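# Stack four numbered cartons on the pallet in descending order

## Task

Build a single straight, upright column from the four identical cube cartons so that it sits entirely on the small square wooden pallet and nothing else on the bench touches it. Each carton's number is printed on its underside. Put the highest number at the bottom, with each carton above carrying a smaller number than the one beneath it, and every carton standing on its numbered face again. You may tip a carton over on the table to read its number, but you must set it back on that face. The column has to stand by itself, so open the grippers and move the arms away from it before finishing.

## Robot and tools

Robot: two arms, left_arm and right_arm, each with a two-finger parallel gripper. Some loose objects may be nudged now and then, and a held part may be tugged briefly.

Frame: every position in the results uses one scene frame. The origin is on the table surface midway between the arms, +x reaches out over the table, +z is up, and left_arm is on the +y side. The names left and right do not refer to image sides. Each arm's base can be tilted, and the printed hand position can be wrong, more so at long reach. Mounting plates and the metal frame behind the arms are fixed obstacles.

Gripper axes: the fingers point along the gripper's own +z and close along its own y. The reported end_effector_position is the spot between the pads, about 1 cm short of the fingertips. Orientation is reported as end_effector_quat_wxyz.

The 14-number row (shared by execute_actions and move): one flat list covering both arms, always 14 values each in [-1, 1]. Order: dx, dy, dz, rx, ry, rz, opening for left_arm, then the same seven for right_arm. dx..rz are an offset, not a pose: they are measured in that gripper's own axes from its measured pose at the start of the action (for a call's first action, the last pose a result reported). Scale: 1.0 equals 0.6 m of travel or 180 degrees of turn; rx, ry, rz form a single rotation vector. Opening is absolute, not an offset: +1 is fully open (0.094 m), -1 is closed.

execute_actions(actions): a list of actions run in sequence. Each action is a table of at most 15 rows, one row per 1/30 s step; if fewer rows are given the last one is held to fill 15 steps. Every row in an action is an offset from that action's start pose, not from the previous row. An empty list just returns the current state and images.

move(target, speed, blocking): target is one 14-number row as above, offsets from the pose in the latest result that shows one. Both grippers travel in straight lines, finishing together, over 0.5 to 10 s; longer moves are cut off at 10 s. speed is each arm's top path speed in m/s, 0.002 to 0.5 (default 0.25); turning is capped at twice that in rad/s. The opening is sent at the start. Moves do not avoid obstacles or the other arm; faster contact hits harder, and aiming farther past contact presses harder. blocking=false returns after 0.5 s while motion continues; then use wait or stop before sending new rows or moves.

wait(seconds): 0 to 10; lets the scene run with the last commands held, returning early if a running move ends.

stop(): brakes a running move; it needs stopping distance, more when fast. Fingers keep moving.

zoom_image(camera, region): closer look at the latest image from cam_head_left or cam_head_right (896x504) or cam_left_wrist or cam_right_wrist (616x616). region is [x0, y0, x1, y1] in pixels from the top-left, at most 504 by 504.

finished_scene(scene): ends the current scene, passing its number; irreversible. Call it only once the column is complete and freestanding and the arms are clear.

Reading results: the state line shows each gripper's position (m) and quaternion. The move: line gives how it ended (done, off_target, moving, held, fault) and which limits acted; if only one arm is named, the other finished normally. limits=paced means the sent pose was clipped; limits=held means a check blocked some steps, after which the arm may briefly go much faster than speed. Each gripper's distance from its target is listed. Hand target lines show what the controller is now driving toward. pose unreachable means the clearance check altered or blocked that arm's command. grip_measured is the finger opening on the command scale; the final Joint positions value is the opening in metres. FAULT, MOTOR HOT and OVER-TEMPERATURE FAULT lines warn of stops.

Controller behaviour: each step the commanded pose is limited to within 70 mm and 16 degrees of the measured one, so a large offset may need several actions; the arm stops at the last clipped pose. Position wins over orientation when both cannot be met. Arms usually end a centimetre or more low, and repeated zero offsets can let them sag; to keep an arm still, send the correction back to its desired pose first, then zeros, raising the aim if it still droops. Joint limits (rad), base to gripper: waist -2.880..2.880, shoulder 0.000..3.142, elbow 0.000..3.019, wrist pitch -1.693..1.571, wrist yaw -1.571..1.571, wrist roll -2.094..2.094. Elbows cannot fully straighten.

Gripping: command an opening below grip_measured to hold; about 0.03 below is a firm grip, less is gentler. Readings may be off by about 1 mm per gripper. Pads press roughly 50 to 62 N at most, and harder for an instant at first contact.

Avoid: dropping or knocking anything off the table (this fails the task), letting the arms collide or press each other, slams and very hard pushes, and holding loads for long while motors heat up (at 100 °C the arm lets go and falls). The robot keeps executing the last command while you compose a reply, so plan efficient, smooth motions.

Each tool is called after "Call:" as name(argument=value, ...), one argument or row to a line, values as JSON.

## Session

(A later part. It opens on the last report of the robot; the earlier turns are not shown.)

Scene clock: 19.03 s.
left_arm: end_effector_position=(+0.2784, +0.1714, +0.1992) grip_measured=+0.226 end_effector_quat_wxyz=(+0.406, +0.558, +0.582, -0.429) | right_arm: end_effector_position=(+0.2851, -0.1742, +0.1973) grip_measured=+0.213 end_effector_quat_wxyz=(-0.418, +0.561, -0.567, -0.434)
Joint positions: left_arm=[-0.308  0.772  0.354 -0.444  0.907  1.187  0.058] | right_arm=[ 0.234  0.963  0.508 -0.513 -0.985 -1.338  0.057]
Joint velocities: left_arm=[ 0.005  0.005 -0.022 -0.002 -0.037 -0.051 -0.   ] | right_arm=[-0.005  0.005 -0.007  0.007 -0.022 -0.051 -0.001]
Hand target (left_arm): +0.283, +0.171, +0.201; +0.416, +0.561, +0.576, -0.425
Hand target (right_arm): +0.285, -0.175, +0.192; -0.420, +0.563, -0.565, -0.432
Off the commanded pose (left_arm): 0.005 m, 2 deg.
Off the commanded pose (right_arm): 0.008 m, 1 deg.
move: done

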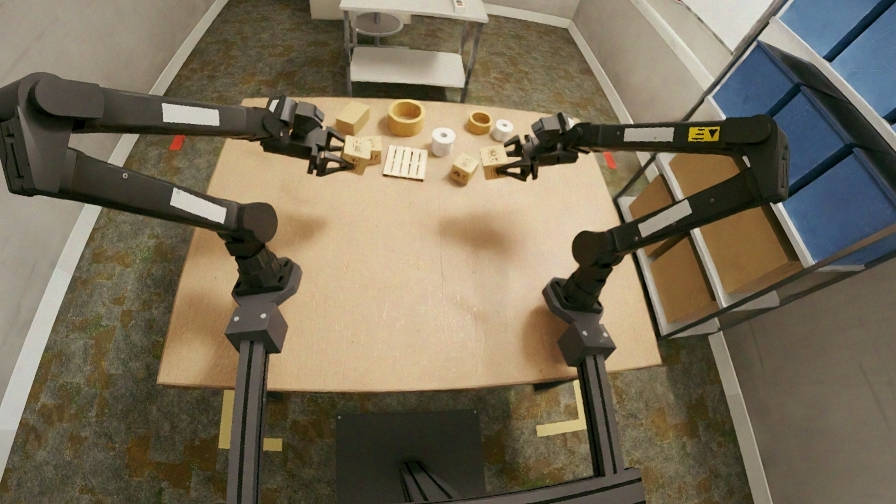

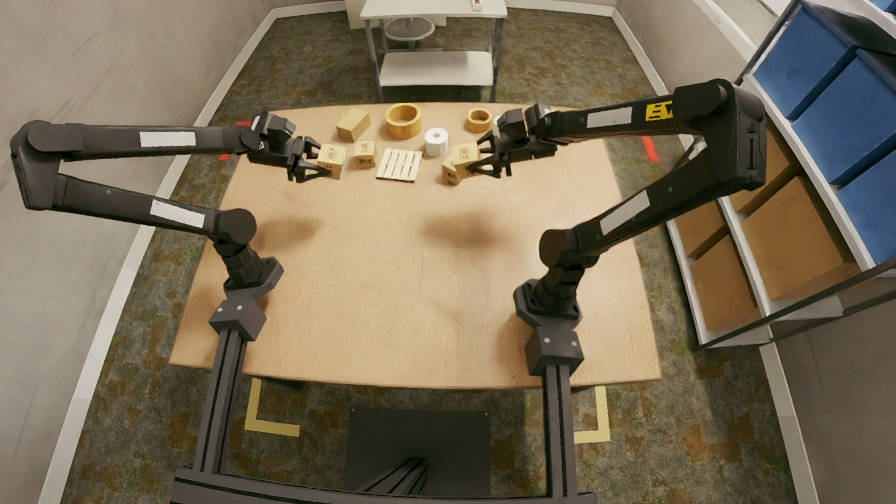

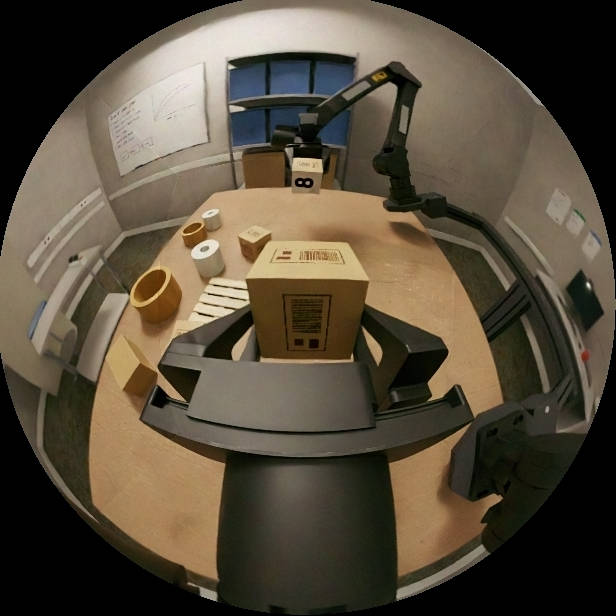

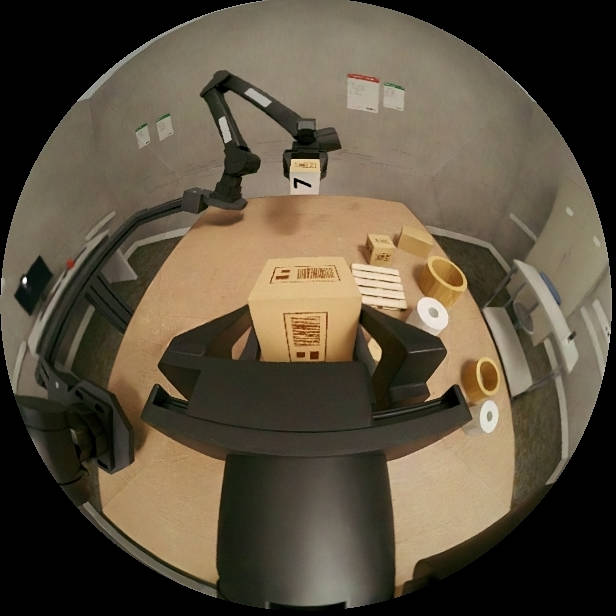

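Call:
move(
  target=[0,0,0,0,0.41,0,0.17,0,0,0,0,0.42,0,0.16],
  speed=0.4,
)

Call:
move(
  target=[0.05,0,0,0,0,-0.445,0.17,-0.36,-0.26,0.13,0,0,0.555,0.16],
  speed=0.4,
)

Scene clock: 21.60 s.
left_arm: end_effector_position=(+0.2668, +0.1820, +0.1868) grip_measured=+0.226 end_effector_quat_wxyz=(-0.038, +0.712, +0.701, -0.002) | right_arm: end_effector_position=(+0.2689, -0.1882, +0.1808) grip_measured=+0.213 end_effector_quat_wxyz=(+0.043, +0.718, -0.695, +0.002)
Joint positions: left_arm=[-1.035  1.135  0.769 -1.236 -0.464  0.549  0.058] | right_arm=[ 0.901  1.174  0.843 -1.213  0.473 -0.729  0.057]
Joint velocities: left_arm=[ 0.005  0.005 -0.002  0.007  0.022  0.022 -0.001] | right_arm=[-0.015 -0.005  0.002  0.007 -0.081 -0.022  0.001]
Hand target (left_arm): +0.278, +0.173, +0.200; -0.023, +0.705, +0.709, -0.004
Hand target (right_arm): +0.284, -0.177, +0.194; +0.026, +0.710, -0.703, +0.002
Off the commanded pose (left_arm): 0.020 m, 2 deg.
Off the commanded pose (right_arm): 0.027 m, 3 deg.
move: off_target (left_arm, right_arm)

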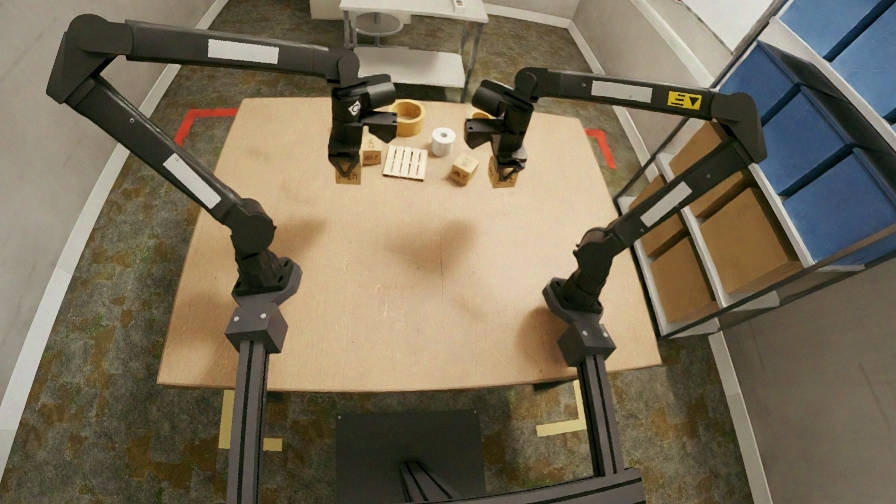

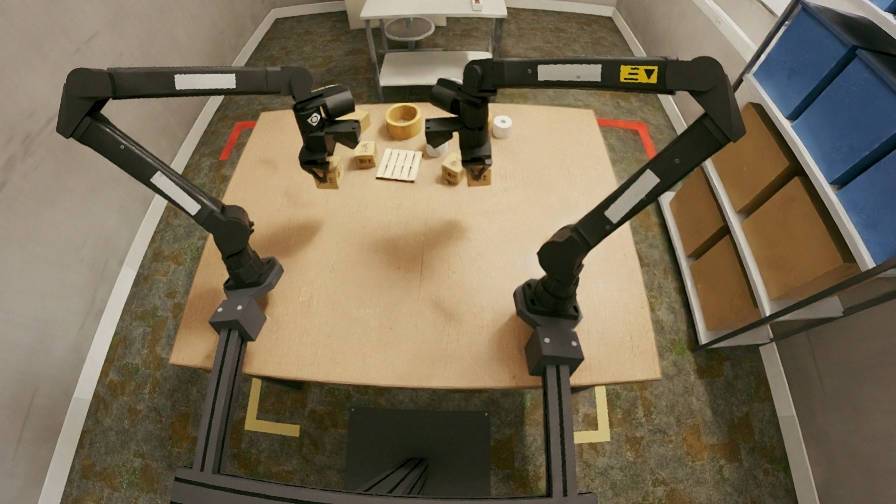

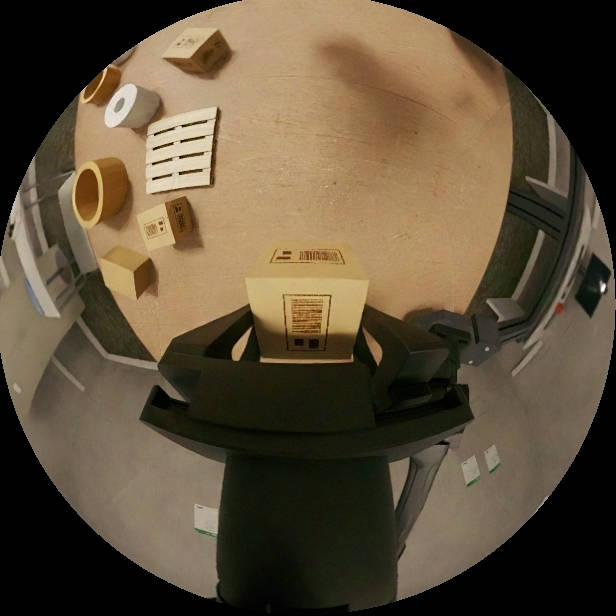

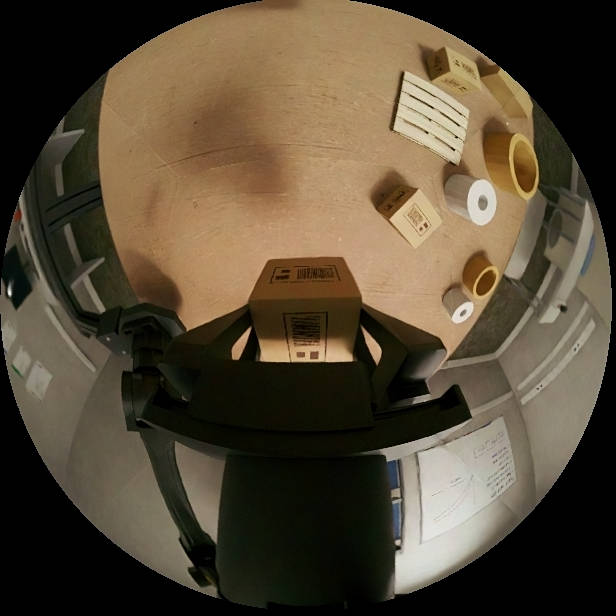

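Scene clock: 24.50 s.
left_arm: end_effector_position=(+0.2649, +0.2086, +0.1843) grip_measured=+0.227 end_effector_quat_wxyz=(-0.033, +0.105, +0.994, +0.025) | right_arm: end_effector_position=(+0.3999, +0.0205, +0.0867) grip_measured=+0.215 end_effector_quat_wxyz=(-0.029, +0.050, +0.998, -0.035)
Joint positions: left_arm=[-0.986  1.06   0.725 -1.249 -0.464 -0.772  0.058] | right_arm=[ 0.893  1.895  1.463 -1.116  0.47   0.969  0.057]
Joint velocities: left_arm=[-0.015 -0.005 -0.002  0.007 -0.022 -0.066 -0.001] | right_arm=[-0.005 -0.015 -0.012 -0.002  0.022  0.022 -0.001]
Hand target (left_arm): +0.267, +0.212, +0.188; -0.031, +0.094, +0.995, +0.023
Hand target (right_arm): +0.417, +0.025, +0.084; -0.025, +0.070, +0.997, -0.033
Off the commanded pose (left_arm): 0.006 m, 1 deg.
Off the commanded pose (right_arm): 0.016 m, 2 deg.
move: off_target (right_arm)

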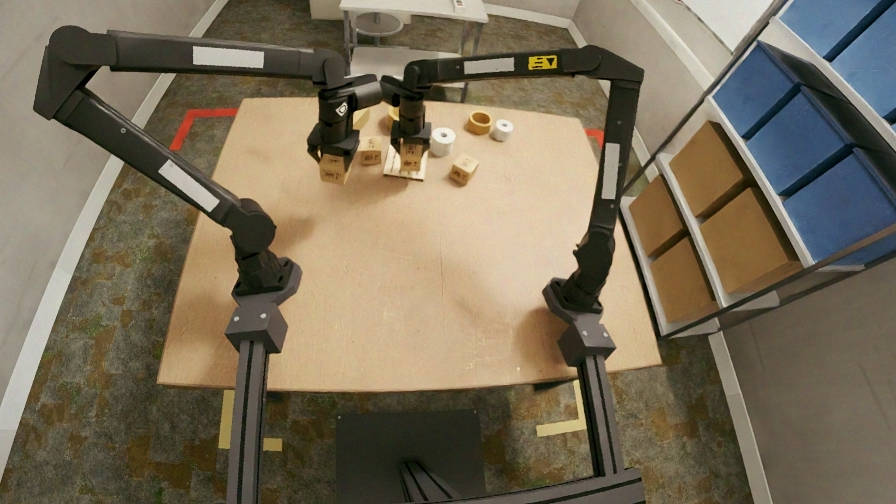

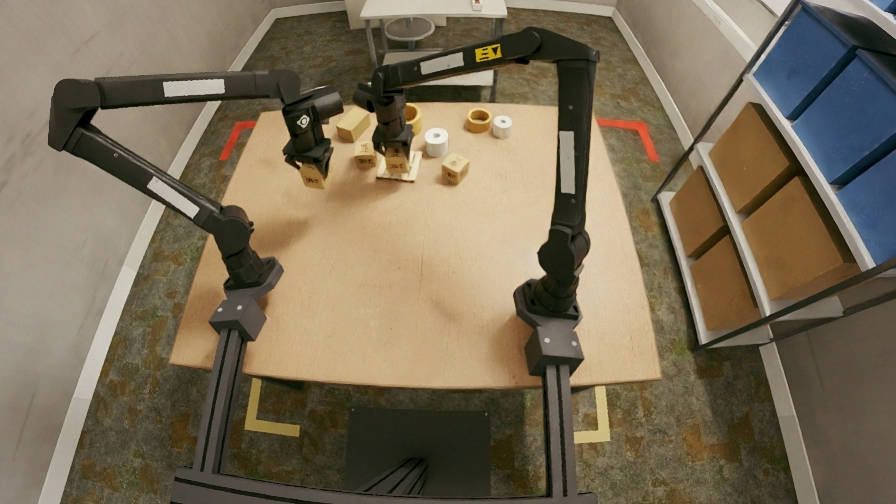

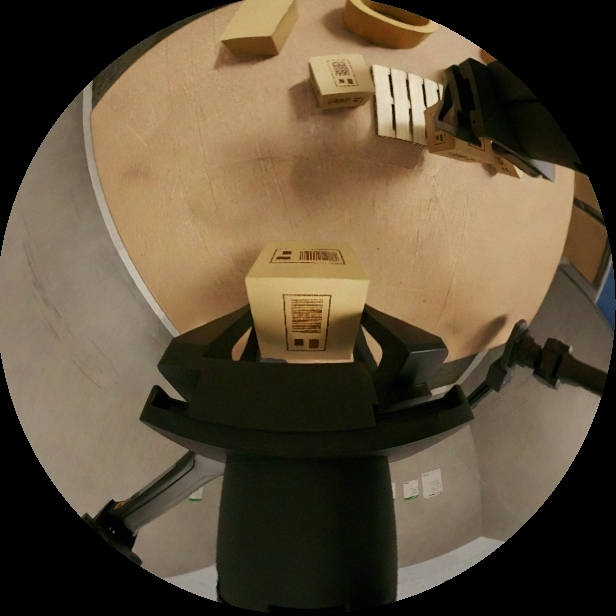

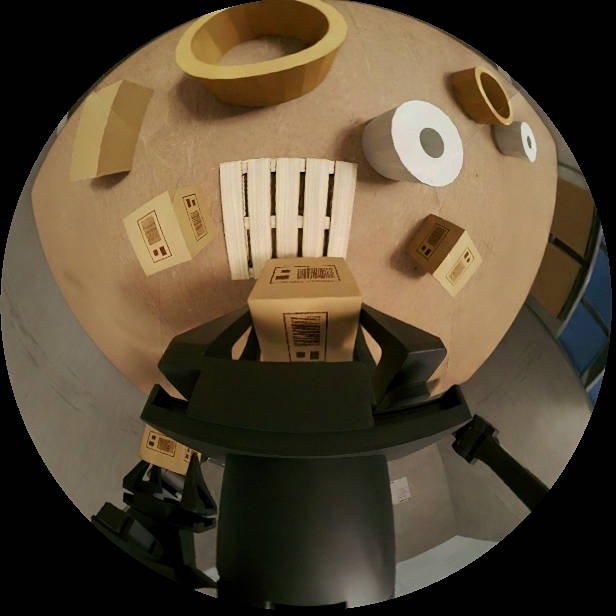

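Call:
move(
  target=[0.03,0.06,-0.04,0.02,-0.03,-0.03,0.17,-0.085,0.04,0.025,-0.03,-0.028,0,0.16],
  speed=0.1,
)

Call:
zoom_image(
  camera="cam_head_left",
  region=[350,80,470,200],
)

Scene clock: 25.93 s.
left_arm: end_effector_position=(+0.2563, +0.2464, +0.2072) grip_measured=+0.227 end_effector_quat_wxyz=(+0.008, +0.061, +0.998, -0.008) | right_arm: end_effector_position=(+0.4344, +0.0297, +0.0716) grip_measured=+0.215 end_effector_quat_wxyz=(+0.010, +0.046, +0.999, +0.005)
Joint positions: left_arm=[-0.986  0.83   0.657 -1.294 -0.484 -0.809  0.058] | right_arm=[ 0.854  1.903  1.463 -0.963  0.476  0.861  0.057]
Joint velocities: left_arm=[-0.015 -0.005 -0.002 -0.007 -0.154  0.037  0.   ] | right_arm=[-0.005  0.005 -0.007 -0.017  0.022 -0.051  0.   ]
Hand target (left_arm): +0.256, +0.246, +0.211; +0.011, +0.058, +0.998, -0.010
Hand target (right_arm): +0.452, +0.037, +0.068; +0.018, +0.049, +0.999, +0.011
Off the commanded pose (left_arm): 0.004 m, 0 deg.
Off the commanded pose (right_arm): 0.020 m, 1 deg.
move: off_target (right_arm)

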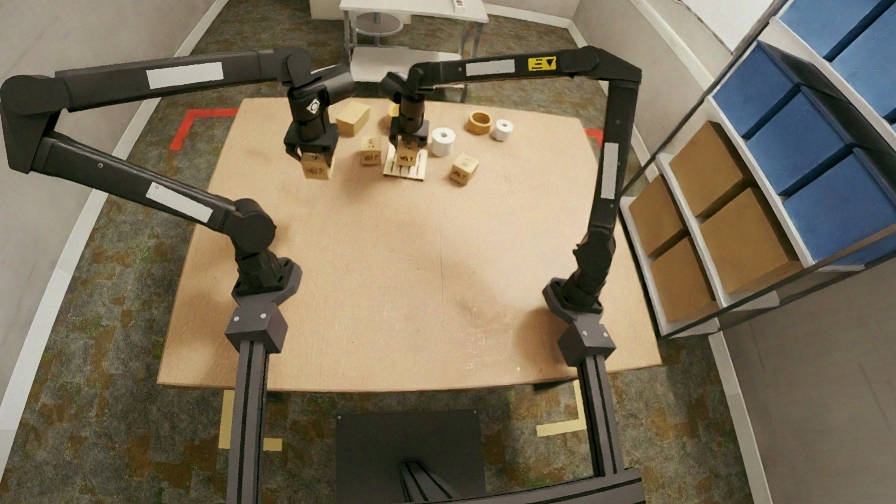

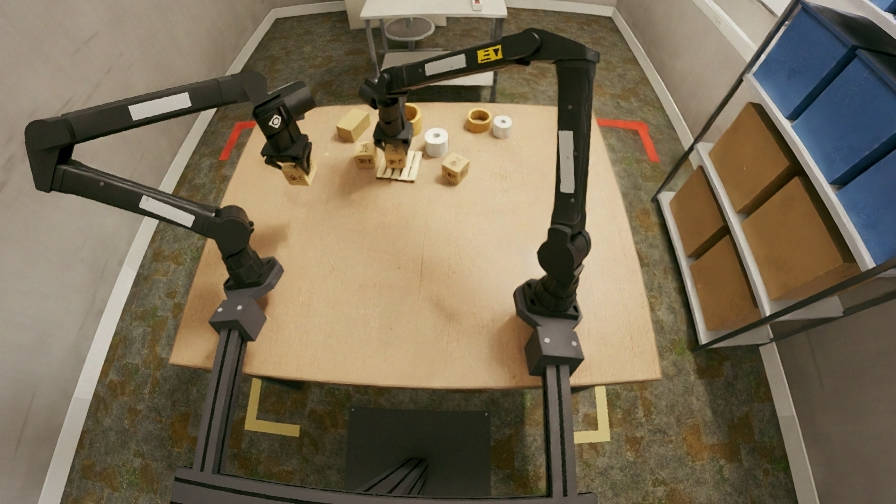

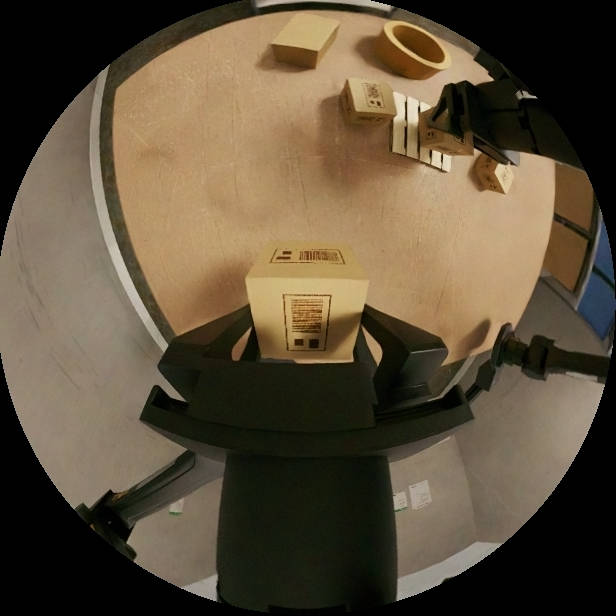

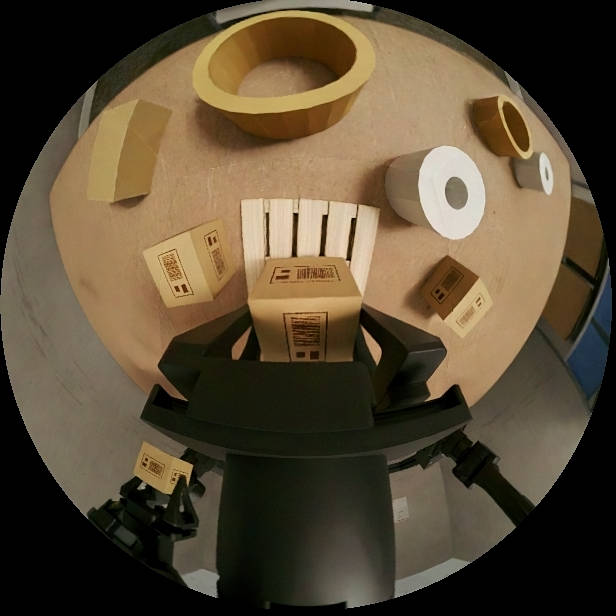

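Region (350, 80, 470, 200) of cam_head_left's 896x504 image, scaled by 4.200, with more detail than that image has.

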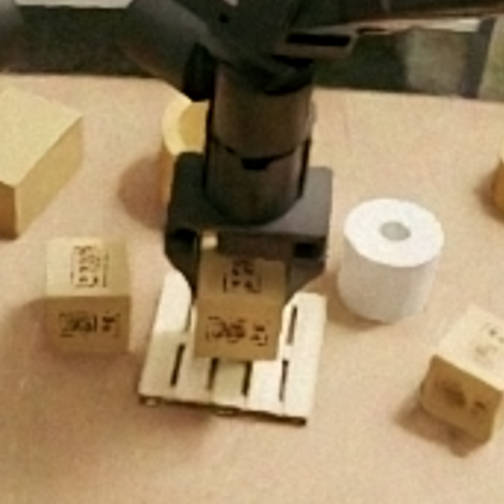

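Pallet is wide; lower, with slightly more CW yaw.

Call:
move(
  target=[0,0,-0.006,0,0,0,0.17,-0.012,0,0.048,0,0,0.02,0.16],
  speed=0.04,
)

Call:
zoom_image(
  camera="cam_head_left",
  region=[350,80,470,200],
)

Scene clock: 27.33 s.
left_arm: end_effector_position=(+0.2548, +0.2477, +0.2063) grip_measured=+0.227 end_effector_quat_wxyz=(+0.006, +0.062, +0.998, -0.006) | right_arm: end_effector_position=(+0.4431, +0.0307, +0.0596) grip_measured=+0.215 end_effector_quat_wxyz=(+0.016, +0.067, +0.998, +0.012)
Joint positions: left_arm=[-0.986  0.83   0.654 -1.299 -0.484 -0.81   0.058] | right_arm=[ 0.836  1.918  1.463 -0.917  0.472  0.873  0.057]
Joint velocities: left_arm=[-0.015 -0.005 -0.002  0.007  0.022 -0.051 -0.   ] | right_arm=[ 0.005 -0.015 -0.017 -0.002  0.007 -0.022 -0.   ]
Hand target (left_arm): +0.256, +0.247, +0.211; +0.008, +0.061, +0.998, -0.008
Hand target (right_arm): +0.442, +0.029, +0.043; +0.010, +0.077, +0.997, +0.005
Off the commanded pose (left_arm): 0.005 m, 0 deg.
Off the commanded pose (right_arm): 0.017 m, 2 deg.
move: off_target (right_arm)

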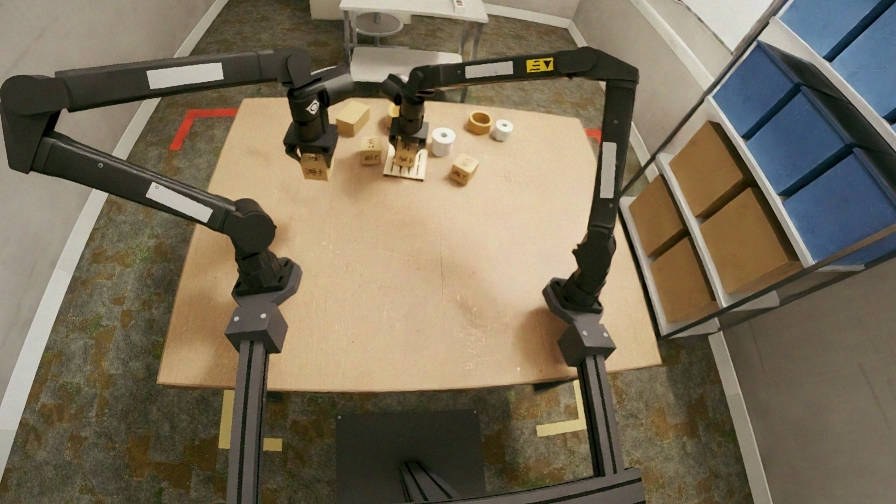

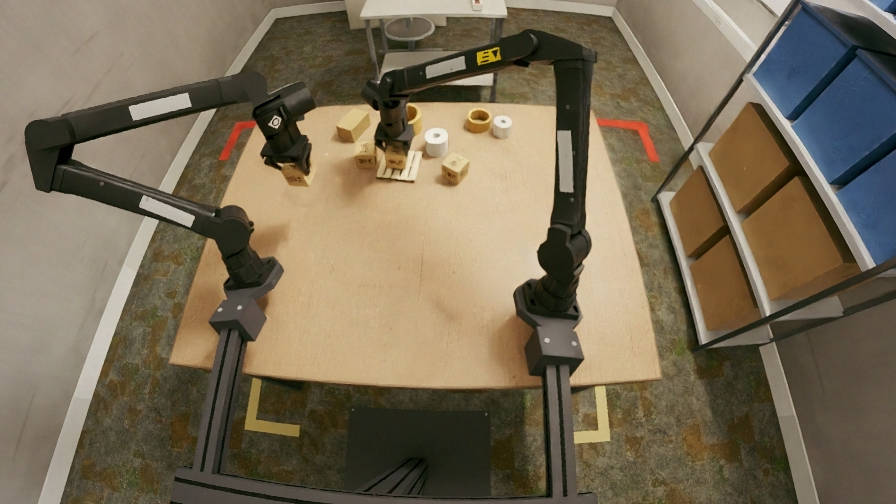

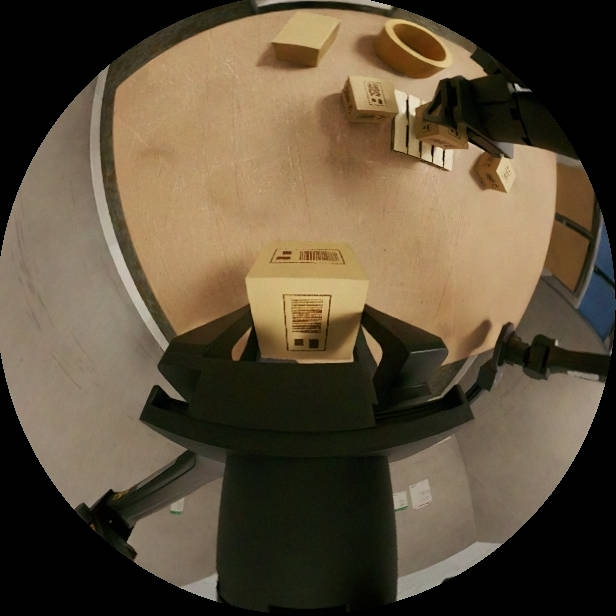

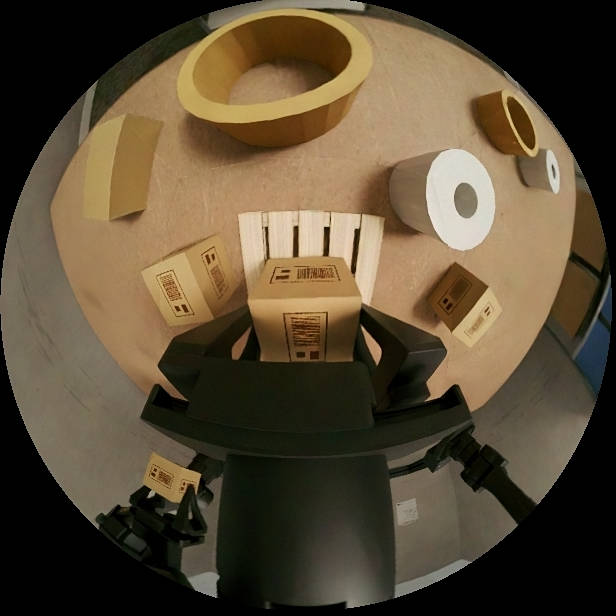

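Region (350, 80, 470, 200) of cam_head_left's 896x504 image, scaled by 4.200, with more detail than that image has.

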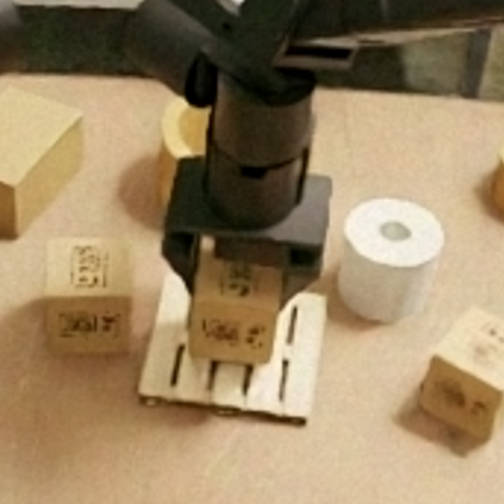

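Call:
move(
  target=[0,0,-0.008,0,0,0,0.17,0.005,-0.005,0.04,0.005,0.005,0,0.16],
  speed=0.03,
)

Call:
execute_actions(
  actions=[
    [[0,0,-0.008,0,0,0,0.17,0,0,0,0,0,0,0.7]],
  ],
)

Call:
move(
  target=[0,0,-0.008,0,0,0,0.17,0.04,0,-0.17,0,0,0,0.7],
  speed=0.15,
)

Call:
move(
  target=[0,0,-0.008,0,0,0,0.17,-0.03,-0.27,0,0,0,0.15,1],
)

Scene clock: 28.80 s.
left_arm: end_effector_position=(+0.2526, +0.2497, +0.2055) grip_measured=+0.227 end_effector_quat_wxyz=(+0.003, +0.065, +0.998, -0.002) | right_arm: end_effector_position=(+0.4445, +0.0322, +0.0557) grip_measured=+0.215 end_effector_quat_wxyz=(+0.017, +0.071, +0.997, +0.016)
Joint positions: left_arm=[-0.987  0.83   0.652 -1.308 -0.484 -0.81   0.058] | right_arm=[ 0.833  1.924  1.463 -0.903  0.467  0.873  0.057]
Joint velocities: left_arm=[-0.015  0.005  0.002 -0.007  0.037  0.095 -0.   ] | right_arm=[-0.005 -0.005 -0.022 -0.012  0.037  0.051 -0.001]
Hand target (left_arm): +0.255, +0.248, +0.211; +0.006, +0.062, +0.998, -0.006
Hand target (right_arm): +0.441, +0.028, +0.036; +0.008, +0.067, +0.998, +0.005
Off the commanded pose (left_arm): 0.006 m, 1 deg.
Off the commanded pose (right_arm): 0.021 m, 2 deg.
move: off_target (right_arm)

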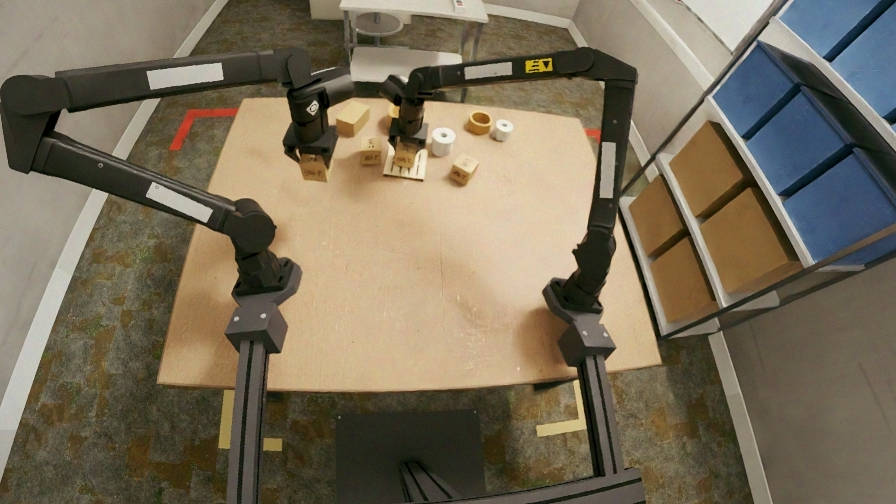

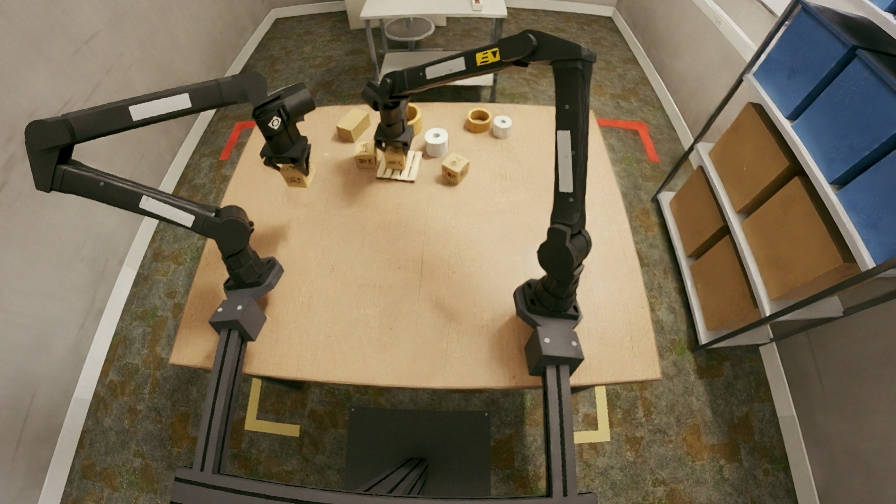

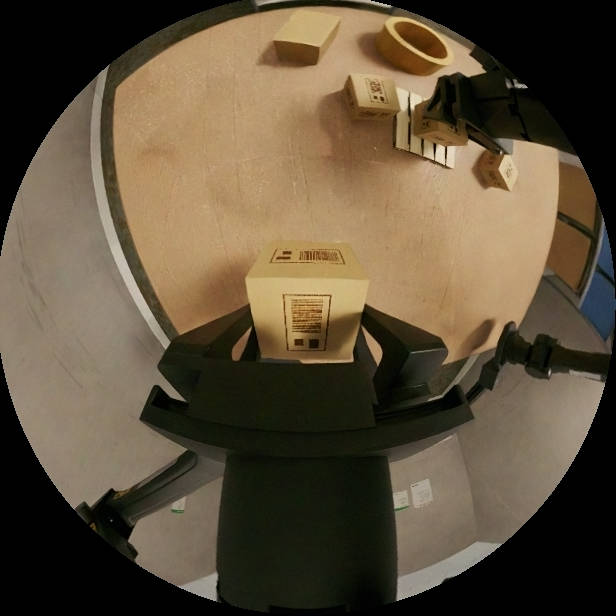

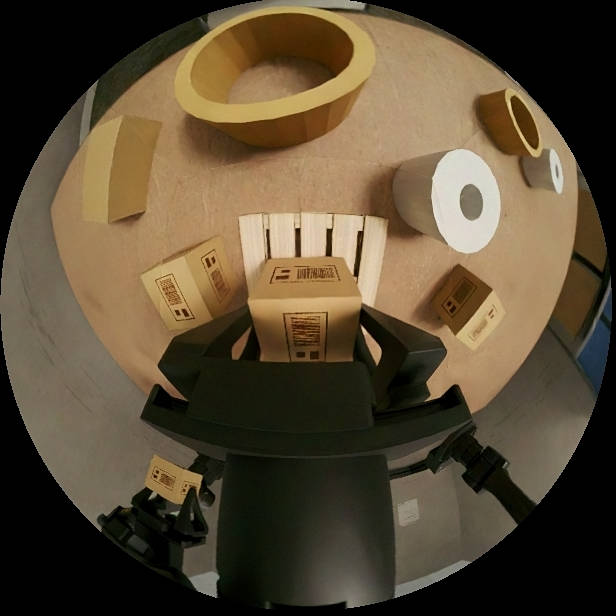

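Scene clock: 29.30 s.
left_arm: end_effector_position=(+0.2512, +0.2511, +0.2056) grip_measured=+0.227 end_effector_quat_wxyz=(+0.000, +0.068, +0.998, +0.001) | right_arm: end_effector_position=(+0.4445, +0.0322, +0.0557) grip_measured=+0.697 end_effector_quat_wxyz=(+0.017, +0.071, +0.997, +0.016)
Joint positions: left_arm=[-0.988  0.83   0.652 -1.318 -0.484 -0.81   0.058] | right_arm=[ 0.833  1.924  1.463 -0.903  0.467  0.873  0.08 ]
Joint velocities: left_arm=[-0.005  0.005  0.007 -0.032  0.081 -0.007 -0.   ] | right_arm=[ 0.015 -0.005 -0.007  0.022 -0.022  0.095 -0.   ]
Hand target (left_arm): +0.253, +0.250, +0.210; +0.003, +0.066, +0.998, -0.002
Hand target (right_arm): +0.444, +0.032, +0.056; +0.017, +0.071, +0.997, +0.016
Off the commanded pose (left_arm): 0.005 m, 1 deg.
Off the commanded pose (right_arm): 0.000 m, 0 deg.

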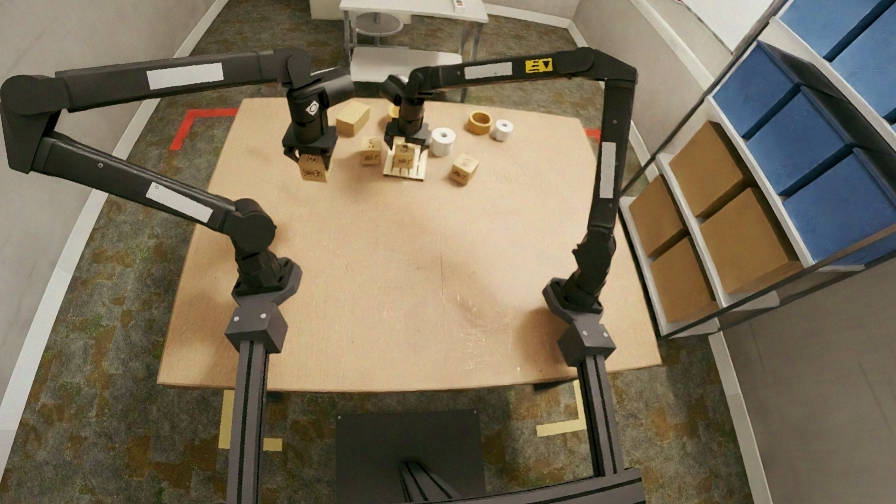

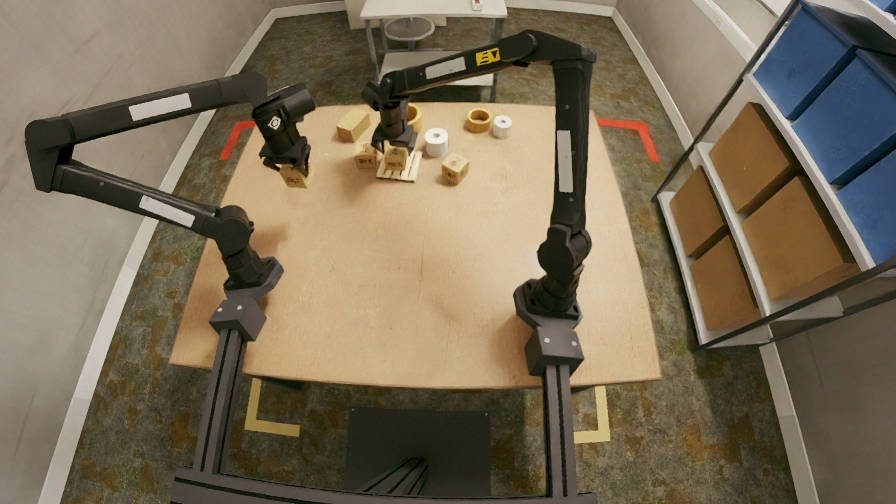

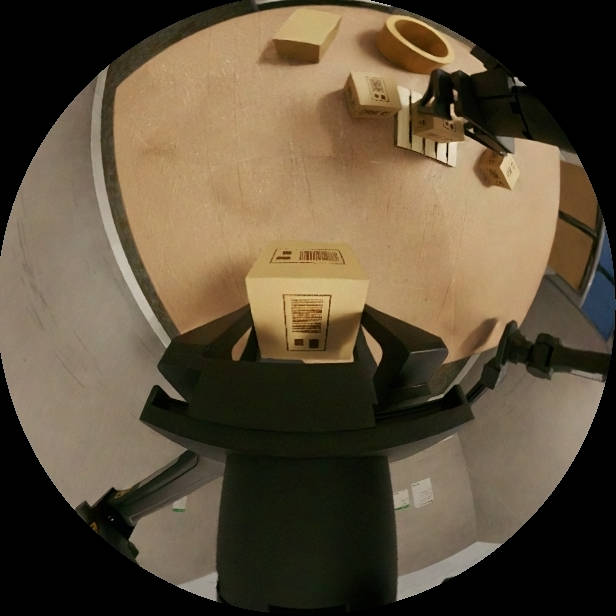

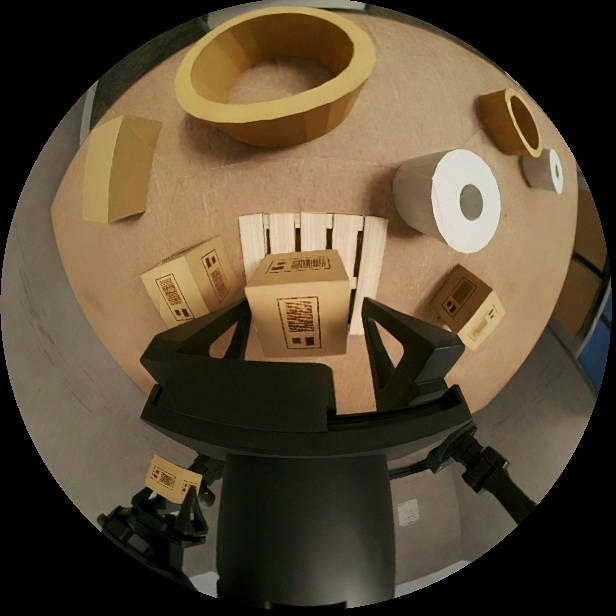

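Scene clock: 30.37 s.
left_arm: end_effector_position=(+0.2493, +0.2530, +0.2049) grip_measured=+0.227 end_effector_quat_wxyz=(-0.003, +0.071, +0.997, +0.005) | right_arm: end_effector_position=(+0.4089, +0.0307, +0.1423) grip_measured=+0.697 end_effector_quat_wxyz=(+0.010, +0.058, +0.998, +0.005)
Joint positions: left_arm=[-0.989  0.83   0.65  -1.326 -0.484 -0.81   0.058] | right_arm=[ 0.943  1.803  1.463 -1.108  0.488  0.984  0.08 ]
Joint velocities: left_arm=[-0.015 -0.015  0.007 -0.012  0.007 -0.007 -0.   ] | right_arm=[-0.005  0.005  0.002 -0.007 -0.007  0.051 -0.   ]
Hand target (left_arm): +0.251, +0.251, +0.210; +0.001, +0.068, +0.998, +0.001
Hand target (right_arm): +0.415, +0.033, +0.156; +0.017, +0.070, +0.997, +0.014
Off the commanded pose (left_arm): 0.006 m, 1 deg.
Off the commanded pose (right_arm): 0.017 m, 2 deg.
move: off_target (right_arm)

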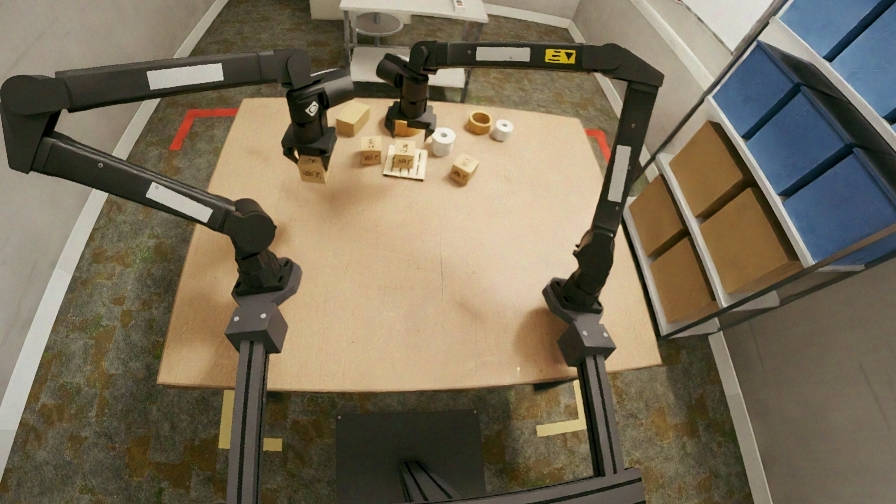

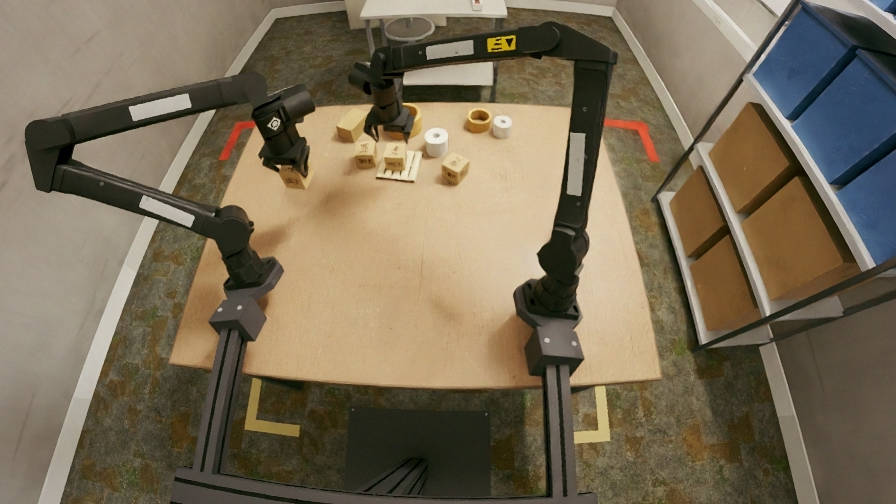

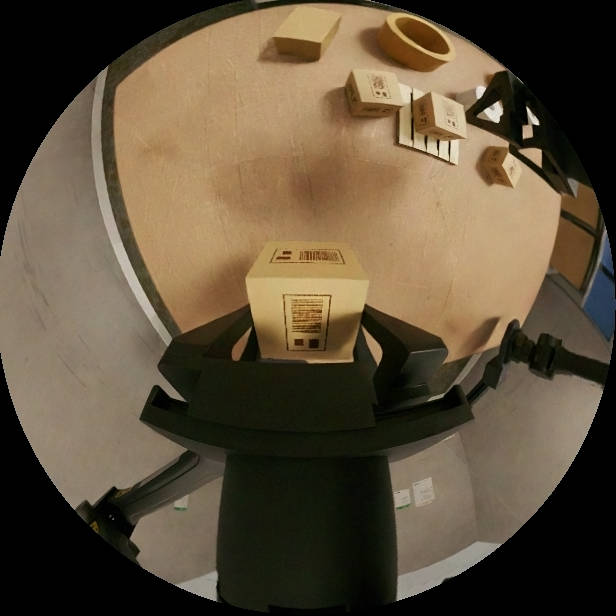

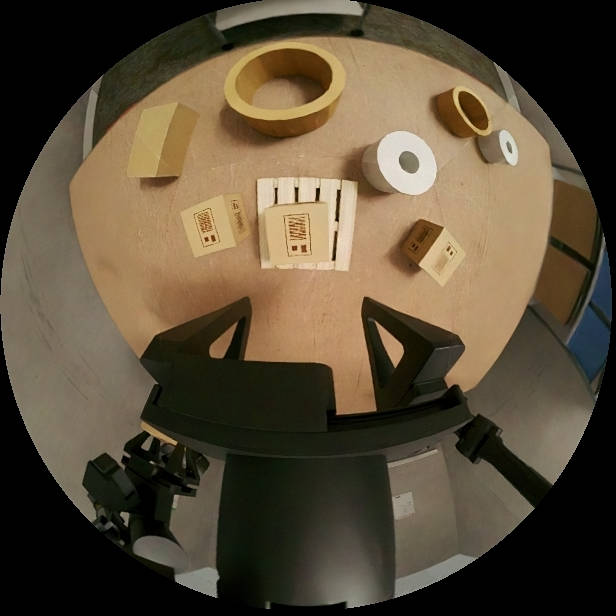

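Scene clock: 31.77 s.
left_arm: end_effector_position=(+0.2470, +0.2550, +0.2041) grip_measured=+0.227 end_effector_quat_wxyz=(-0.006, +0.074, +0.997, +0.009) | right_arm: end_effector_position=(+0.4045, -0.1270, +0.1387) grip_measured=+1.000 end_effector_quat_wxyz=(+0.005, +0.276, +0.961, +0.005)
Joint positions: left_arm=[-0.99   0.83   0.646 -1.335 -0.484 -0.81   0.058] | right_arm=[ 0.734  1.472  1.125 -1.005  0.448  1.199  0.094]
Joint velocities: left_arm=[-0.005 -0.005 -0.012 -0.012 -0.007 -0.007 -0.   ] | right_arm=[-0.005 -0.015  0.007 -0.007  0.022 -0.022  0.   ]
Hand target (left_arm): +0.249, +0.253, +0.210; -0.003, +0.071, +0.997, +0.005
Hand target (right_arm): +0.406, -0.131, +0.141; +0.008, +0.290, +0.957, +0.010
Off the commanded pose (left_arm): 0.006 m, 1 deg.
Off the commanded pose (right_arm): 0.007 m, 2 deg.
move: done

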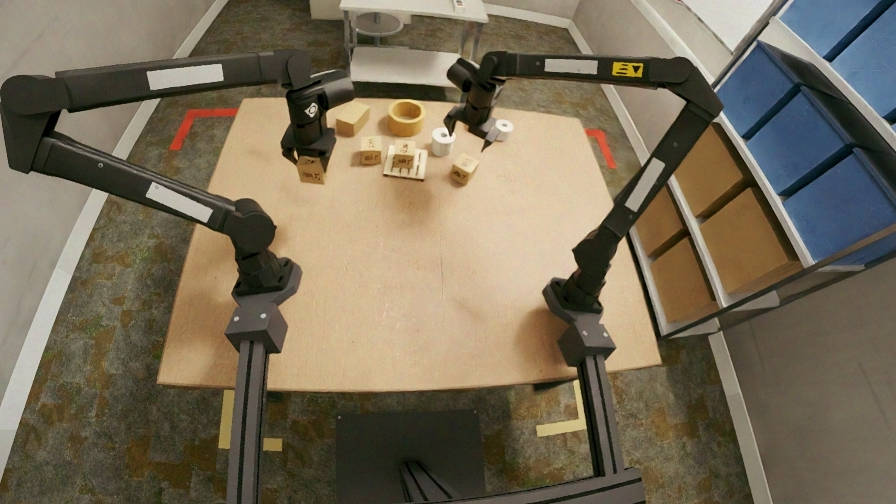

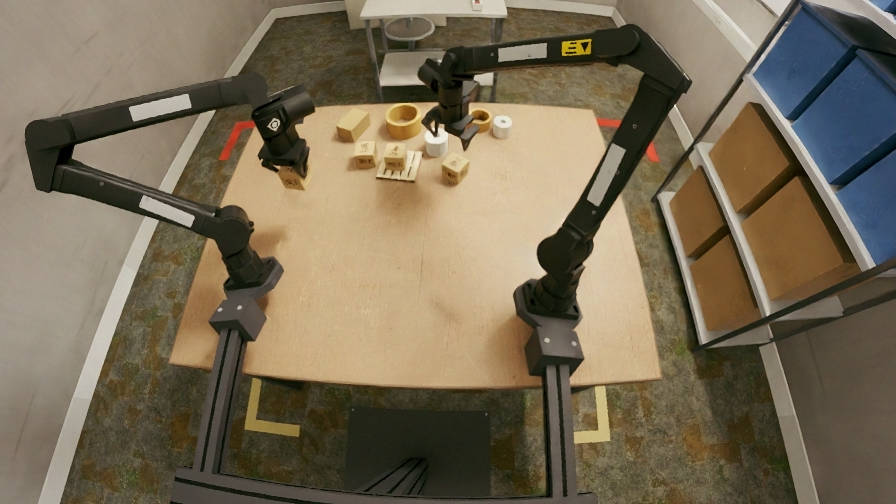

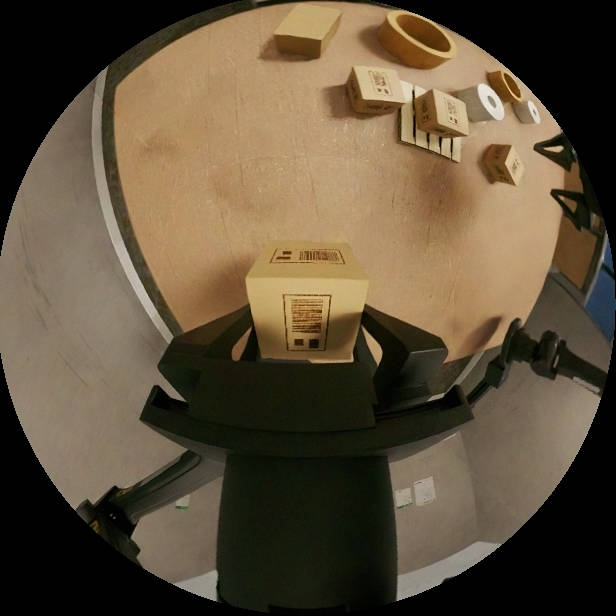

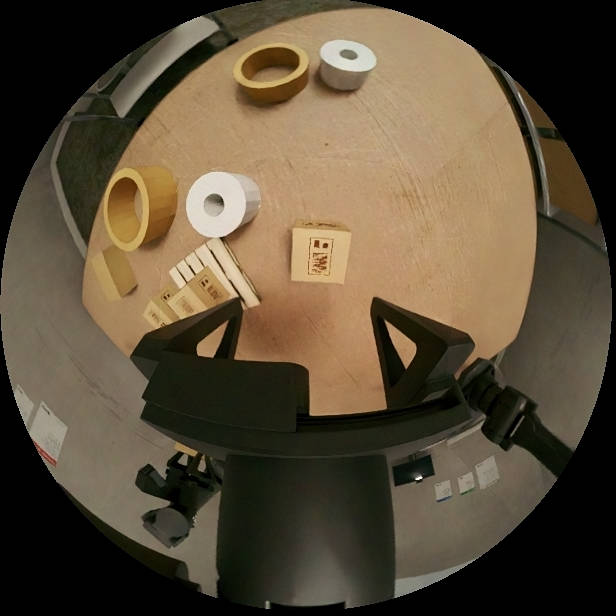

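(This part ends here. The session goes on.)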